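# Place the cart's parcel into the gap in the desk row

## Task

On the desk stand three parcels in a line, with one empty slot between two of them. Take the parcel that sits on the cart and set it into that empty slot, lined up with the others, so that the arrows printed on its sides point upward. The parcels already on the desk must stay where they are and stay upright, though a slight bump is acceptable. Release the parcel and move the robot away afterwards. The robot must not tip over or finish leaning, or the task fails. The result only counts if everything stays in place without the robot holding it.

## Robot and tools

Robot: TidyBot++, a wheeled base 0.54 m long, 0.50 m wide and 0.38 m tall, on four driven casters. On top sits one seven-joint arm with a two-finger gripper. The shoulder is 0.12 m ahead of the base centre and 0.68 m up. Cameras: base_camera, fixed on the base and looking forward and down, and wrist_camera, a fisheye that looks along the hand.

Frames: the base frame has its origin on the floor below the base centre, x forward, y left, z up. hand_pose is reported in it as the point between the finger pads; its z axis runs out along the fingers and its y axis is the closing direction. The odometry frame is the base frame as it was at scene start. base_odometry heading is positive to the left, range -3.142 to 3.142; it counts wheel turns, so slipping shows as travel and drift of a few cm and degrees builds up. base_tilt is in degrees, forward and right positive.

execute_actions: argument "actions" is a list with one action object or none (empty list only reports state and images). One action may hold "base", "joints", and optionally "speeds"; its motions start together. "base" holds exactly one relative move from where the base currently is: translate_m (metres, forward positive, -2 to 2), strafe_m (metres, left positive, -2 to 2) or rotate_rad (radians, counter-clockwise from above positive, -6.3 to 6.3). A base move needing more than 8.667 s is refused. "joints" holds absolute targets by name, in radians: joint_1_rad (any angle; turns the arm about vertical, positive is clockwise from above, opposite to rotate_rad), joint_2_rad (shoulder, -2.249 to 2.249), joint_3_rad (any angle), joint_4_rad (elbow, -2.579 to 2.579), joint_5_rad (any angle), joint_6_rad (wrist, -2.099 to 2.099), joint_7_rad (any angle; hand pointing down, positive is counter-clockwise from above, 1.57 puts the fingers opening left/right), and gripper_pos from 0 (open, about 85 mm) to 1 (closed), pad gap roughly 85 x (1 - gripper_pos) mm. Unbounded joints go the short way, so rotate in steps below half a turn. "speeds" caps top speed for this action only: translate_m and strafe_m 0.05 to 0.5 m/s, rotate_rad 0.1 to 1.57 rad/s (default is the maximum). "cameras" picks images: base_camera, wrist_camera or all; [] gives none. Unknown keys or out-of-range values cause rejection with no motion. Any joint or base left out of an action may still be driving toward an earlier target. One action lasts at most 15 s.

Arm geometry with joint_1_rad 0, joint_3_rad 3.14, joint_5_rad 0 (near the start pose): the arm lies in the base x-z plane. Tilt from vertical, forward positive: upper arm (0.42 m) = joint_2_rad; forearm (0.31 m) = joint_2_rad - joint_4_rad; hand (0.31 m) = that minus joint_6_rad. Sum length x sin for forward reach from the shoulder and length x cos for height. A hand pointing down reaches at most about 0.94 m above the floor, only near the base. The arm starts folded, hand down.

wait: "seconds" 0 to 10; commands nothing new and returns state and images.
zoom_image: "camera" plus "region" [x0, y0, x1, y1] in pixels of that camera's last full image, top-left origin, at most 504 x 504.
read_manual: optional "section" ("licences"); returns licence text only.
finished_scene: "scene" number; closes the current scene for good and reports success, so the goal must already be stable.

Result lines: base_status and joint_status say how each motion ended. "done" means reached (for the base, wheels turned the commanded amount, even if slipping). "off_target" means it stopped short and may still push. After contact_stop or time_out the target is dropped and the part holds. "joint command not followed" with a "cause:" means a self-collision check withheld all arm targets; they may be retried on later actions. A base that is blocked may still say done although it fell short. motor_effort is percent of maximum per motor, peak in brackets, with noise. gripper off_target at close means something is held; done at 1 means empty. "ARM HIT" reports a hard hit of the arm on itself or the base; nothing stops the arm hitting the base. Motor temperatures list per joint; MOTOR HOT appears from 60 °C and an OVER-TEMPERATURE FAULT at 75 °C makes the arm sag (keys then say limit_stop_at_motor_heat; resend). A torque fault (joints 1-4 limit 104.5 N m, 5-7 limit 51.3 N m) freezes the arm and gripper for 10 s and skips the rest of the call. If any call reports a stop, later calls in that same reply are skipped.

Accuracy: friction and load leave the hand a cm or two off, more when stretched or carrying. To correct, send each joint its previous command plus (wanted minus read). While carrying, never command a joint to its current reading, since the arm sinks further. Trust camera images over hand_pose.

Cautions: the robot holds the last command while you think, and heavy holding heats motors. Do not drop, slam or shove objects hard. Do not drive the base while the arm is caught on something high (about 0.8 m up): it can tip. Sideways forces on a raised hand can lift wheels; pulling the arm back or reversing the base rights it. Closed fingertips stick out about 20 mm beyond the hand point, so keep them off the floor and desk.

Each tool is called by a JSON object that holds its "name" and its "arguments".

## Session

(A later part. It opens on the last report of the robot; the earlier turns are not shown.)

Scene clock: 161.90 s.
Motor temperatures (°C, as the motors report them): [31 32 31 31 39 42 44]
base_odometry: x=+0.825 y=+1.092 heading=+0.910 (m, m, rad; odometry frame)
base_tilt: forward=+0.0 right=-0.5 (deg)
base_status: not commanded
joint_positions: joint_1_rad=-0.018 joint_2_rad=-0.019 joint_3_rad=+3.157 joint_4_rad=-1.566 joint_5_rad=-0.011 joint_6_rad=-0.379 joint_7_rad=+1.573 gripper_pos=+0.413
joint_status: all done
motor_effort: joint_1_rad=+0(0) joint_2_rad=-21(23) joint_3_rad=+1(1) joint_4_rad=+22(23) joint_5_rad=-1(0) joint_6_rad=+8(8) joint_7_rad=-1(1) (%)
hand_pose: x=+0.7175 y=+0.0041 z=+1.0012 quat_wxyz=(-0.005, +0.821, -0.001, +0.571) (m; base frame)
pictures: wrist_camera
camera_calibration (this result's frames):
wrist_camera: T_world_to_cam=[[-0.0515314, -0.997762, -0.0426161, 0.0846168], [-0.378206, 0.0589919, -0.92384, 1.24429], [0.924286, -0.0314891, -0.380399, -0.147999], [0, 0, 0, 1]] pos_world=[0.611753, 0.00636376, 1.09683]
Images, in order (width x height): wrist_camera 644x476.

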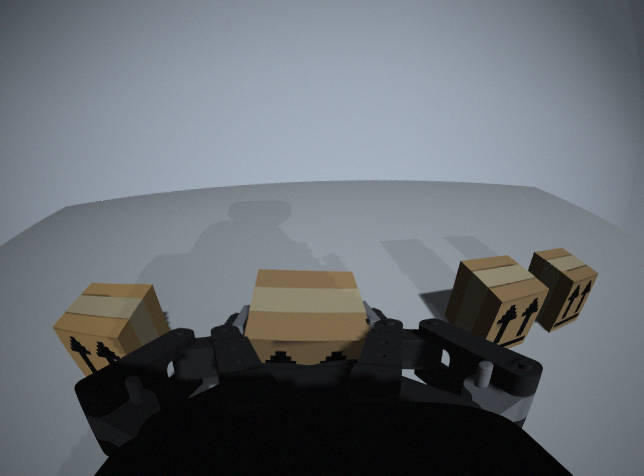

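Touching and about aligned. Release.

{"name": "execute_actions", "arguments": {"actions": [{"joints":{"gripper_pos":0.15,"joint_4_rad":-1.565}}], "cameras": ["wrist_camera"]}}

{"name": "execute_actions", "arguments": {"actions": [{"base":{"translate_m":-0.6},"joints":{"joint_4_rad":-1.42}}], "cameras": ["wrist_camera"]}}

Scene clock: 167.90 s.
Motor temperatures (°C, as the motors report them): [31 32 31 31 39 42 44]
base_odometry: x=+0.825 y=+1.092 heading=+0.910 (m, m, rad; odometry frame)
base_tilt: forward=+0.1 right=-0.5 (deg)
base_status: not commanded
joint_positions: joint_1_rad=-0.018 joint_2_rad=-0.019 joint_3_rad=+3.157 joint_4_rad=-1.566 joint_5_rad=-0.011 joint_6_rad=-0.379 joint_7_rad=+1.573 gripper_pos=+0.150
joint_status: all done
motor_effort: joint_1_rad=-1(1) joint_2_rad=-22(23) joint_3_rad=+1(1) joint_4_rad=+23(23) joint_5_rad=-1(0) joint_6_rad=+8(9) joint_7_rad=-1(0) (%)
hand_pose: x=+0.7175 y=+0.0041 z=+1.0018 quat_wxyz=(-0.005, +0.821, -0.001, +0.571) (m; base frame)
pictures: wrist_camera
camera_calibration (this result's frames):
wrist_camera: T_world_to_cam=[[-0.0514944, -0.997762, -0.0426639, 0.0846654], [-0.377392, 0.0589944, -0.924172, 1.24457], [0.924621, -0.0314887, -0.379586, -0.148934], [0, 0, 0, 1]] pos_world=[0.611758, 0.00636351, 1.09727]
Images, in order (width x height): wrist_camera 644x476.

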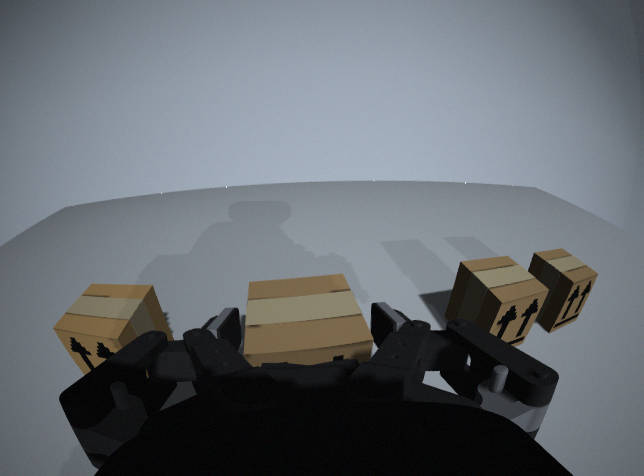

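Scene clock: 170.57 s.
Motor temperatures (°C, as the motors report them): [31 32 31 31 39 42 44]
base_odometry: x=+0.457 y=+0.619 heading=+0.910 (m, m, rad; odometry frame)
base_tilt: forward=+0.0 right=-0.5 (deg)
base_status: done
joint_positions: joint_1_rad=-0.020 joint_2_rad=-0.022 joint_3_rad=+3.157 joint_4_rad=-1.425 joint_5_rad=-0.011 joint_6_rad=-0.378 joint_7_rad=+1.573 gripper_pos=+0.150
joint_status: all done
motor_effort: joint_1_rad=-1(2) joint_2_rad=-21(26) joint_3_rad=+1(3) joint_4_rad=+22(24) joint_5_rad=+0(0) joint_6_rad=+9(10) joint_7_rad=+0(0) (%)
hand_pose: x=+0.7243 y=+0.0050 z=+1.0904 quat_wxyz=(-0.005, +0.777, +0.000, +0.629) (m; base frame)
pictures: wrist_camera
camera_calibration (this result's frames):
wrist_camera: T_world_to_cam=[[-0.0431217, -0.997811, -0.0501391, 0.0918495], [-0.239443, 0.059045, -0.969113, 1.27804], [0.969952, -0.0297843, -0.241465, -0.304908], [0, 0, 0, 1]] pos_world=[0.605726, 0.00710493, 1.16955]
Images, in order (width x height): wrist_camera 644x476.

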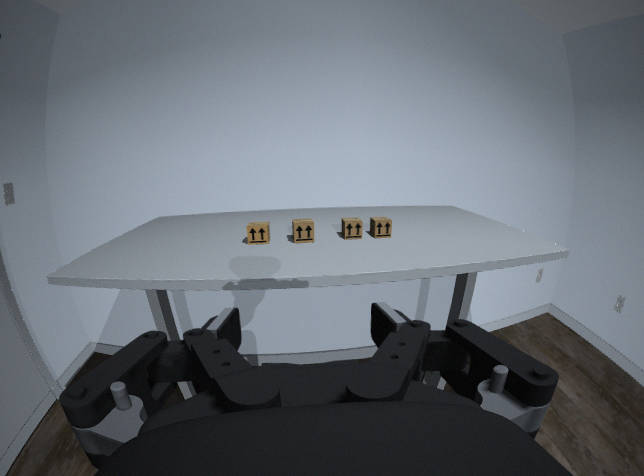

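{"name": "finished_scene", "arguments": {"scene": 2}}

The scene is finished: the task was done.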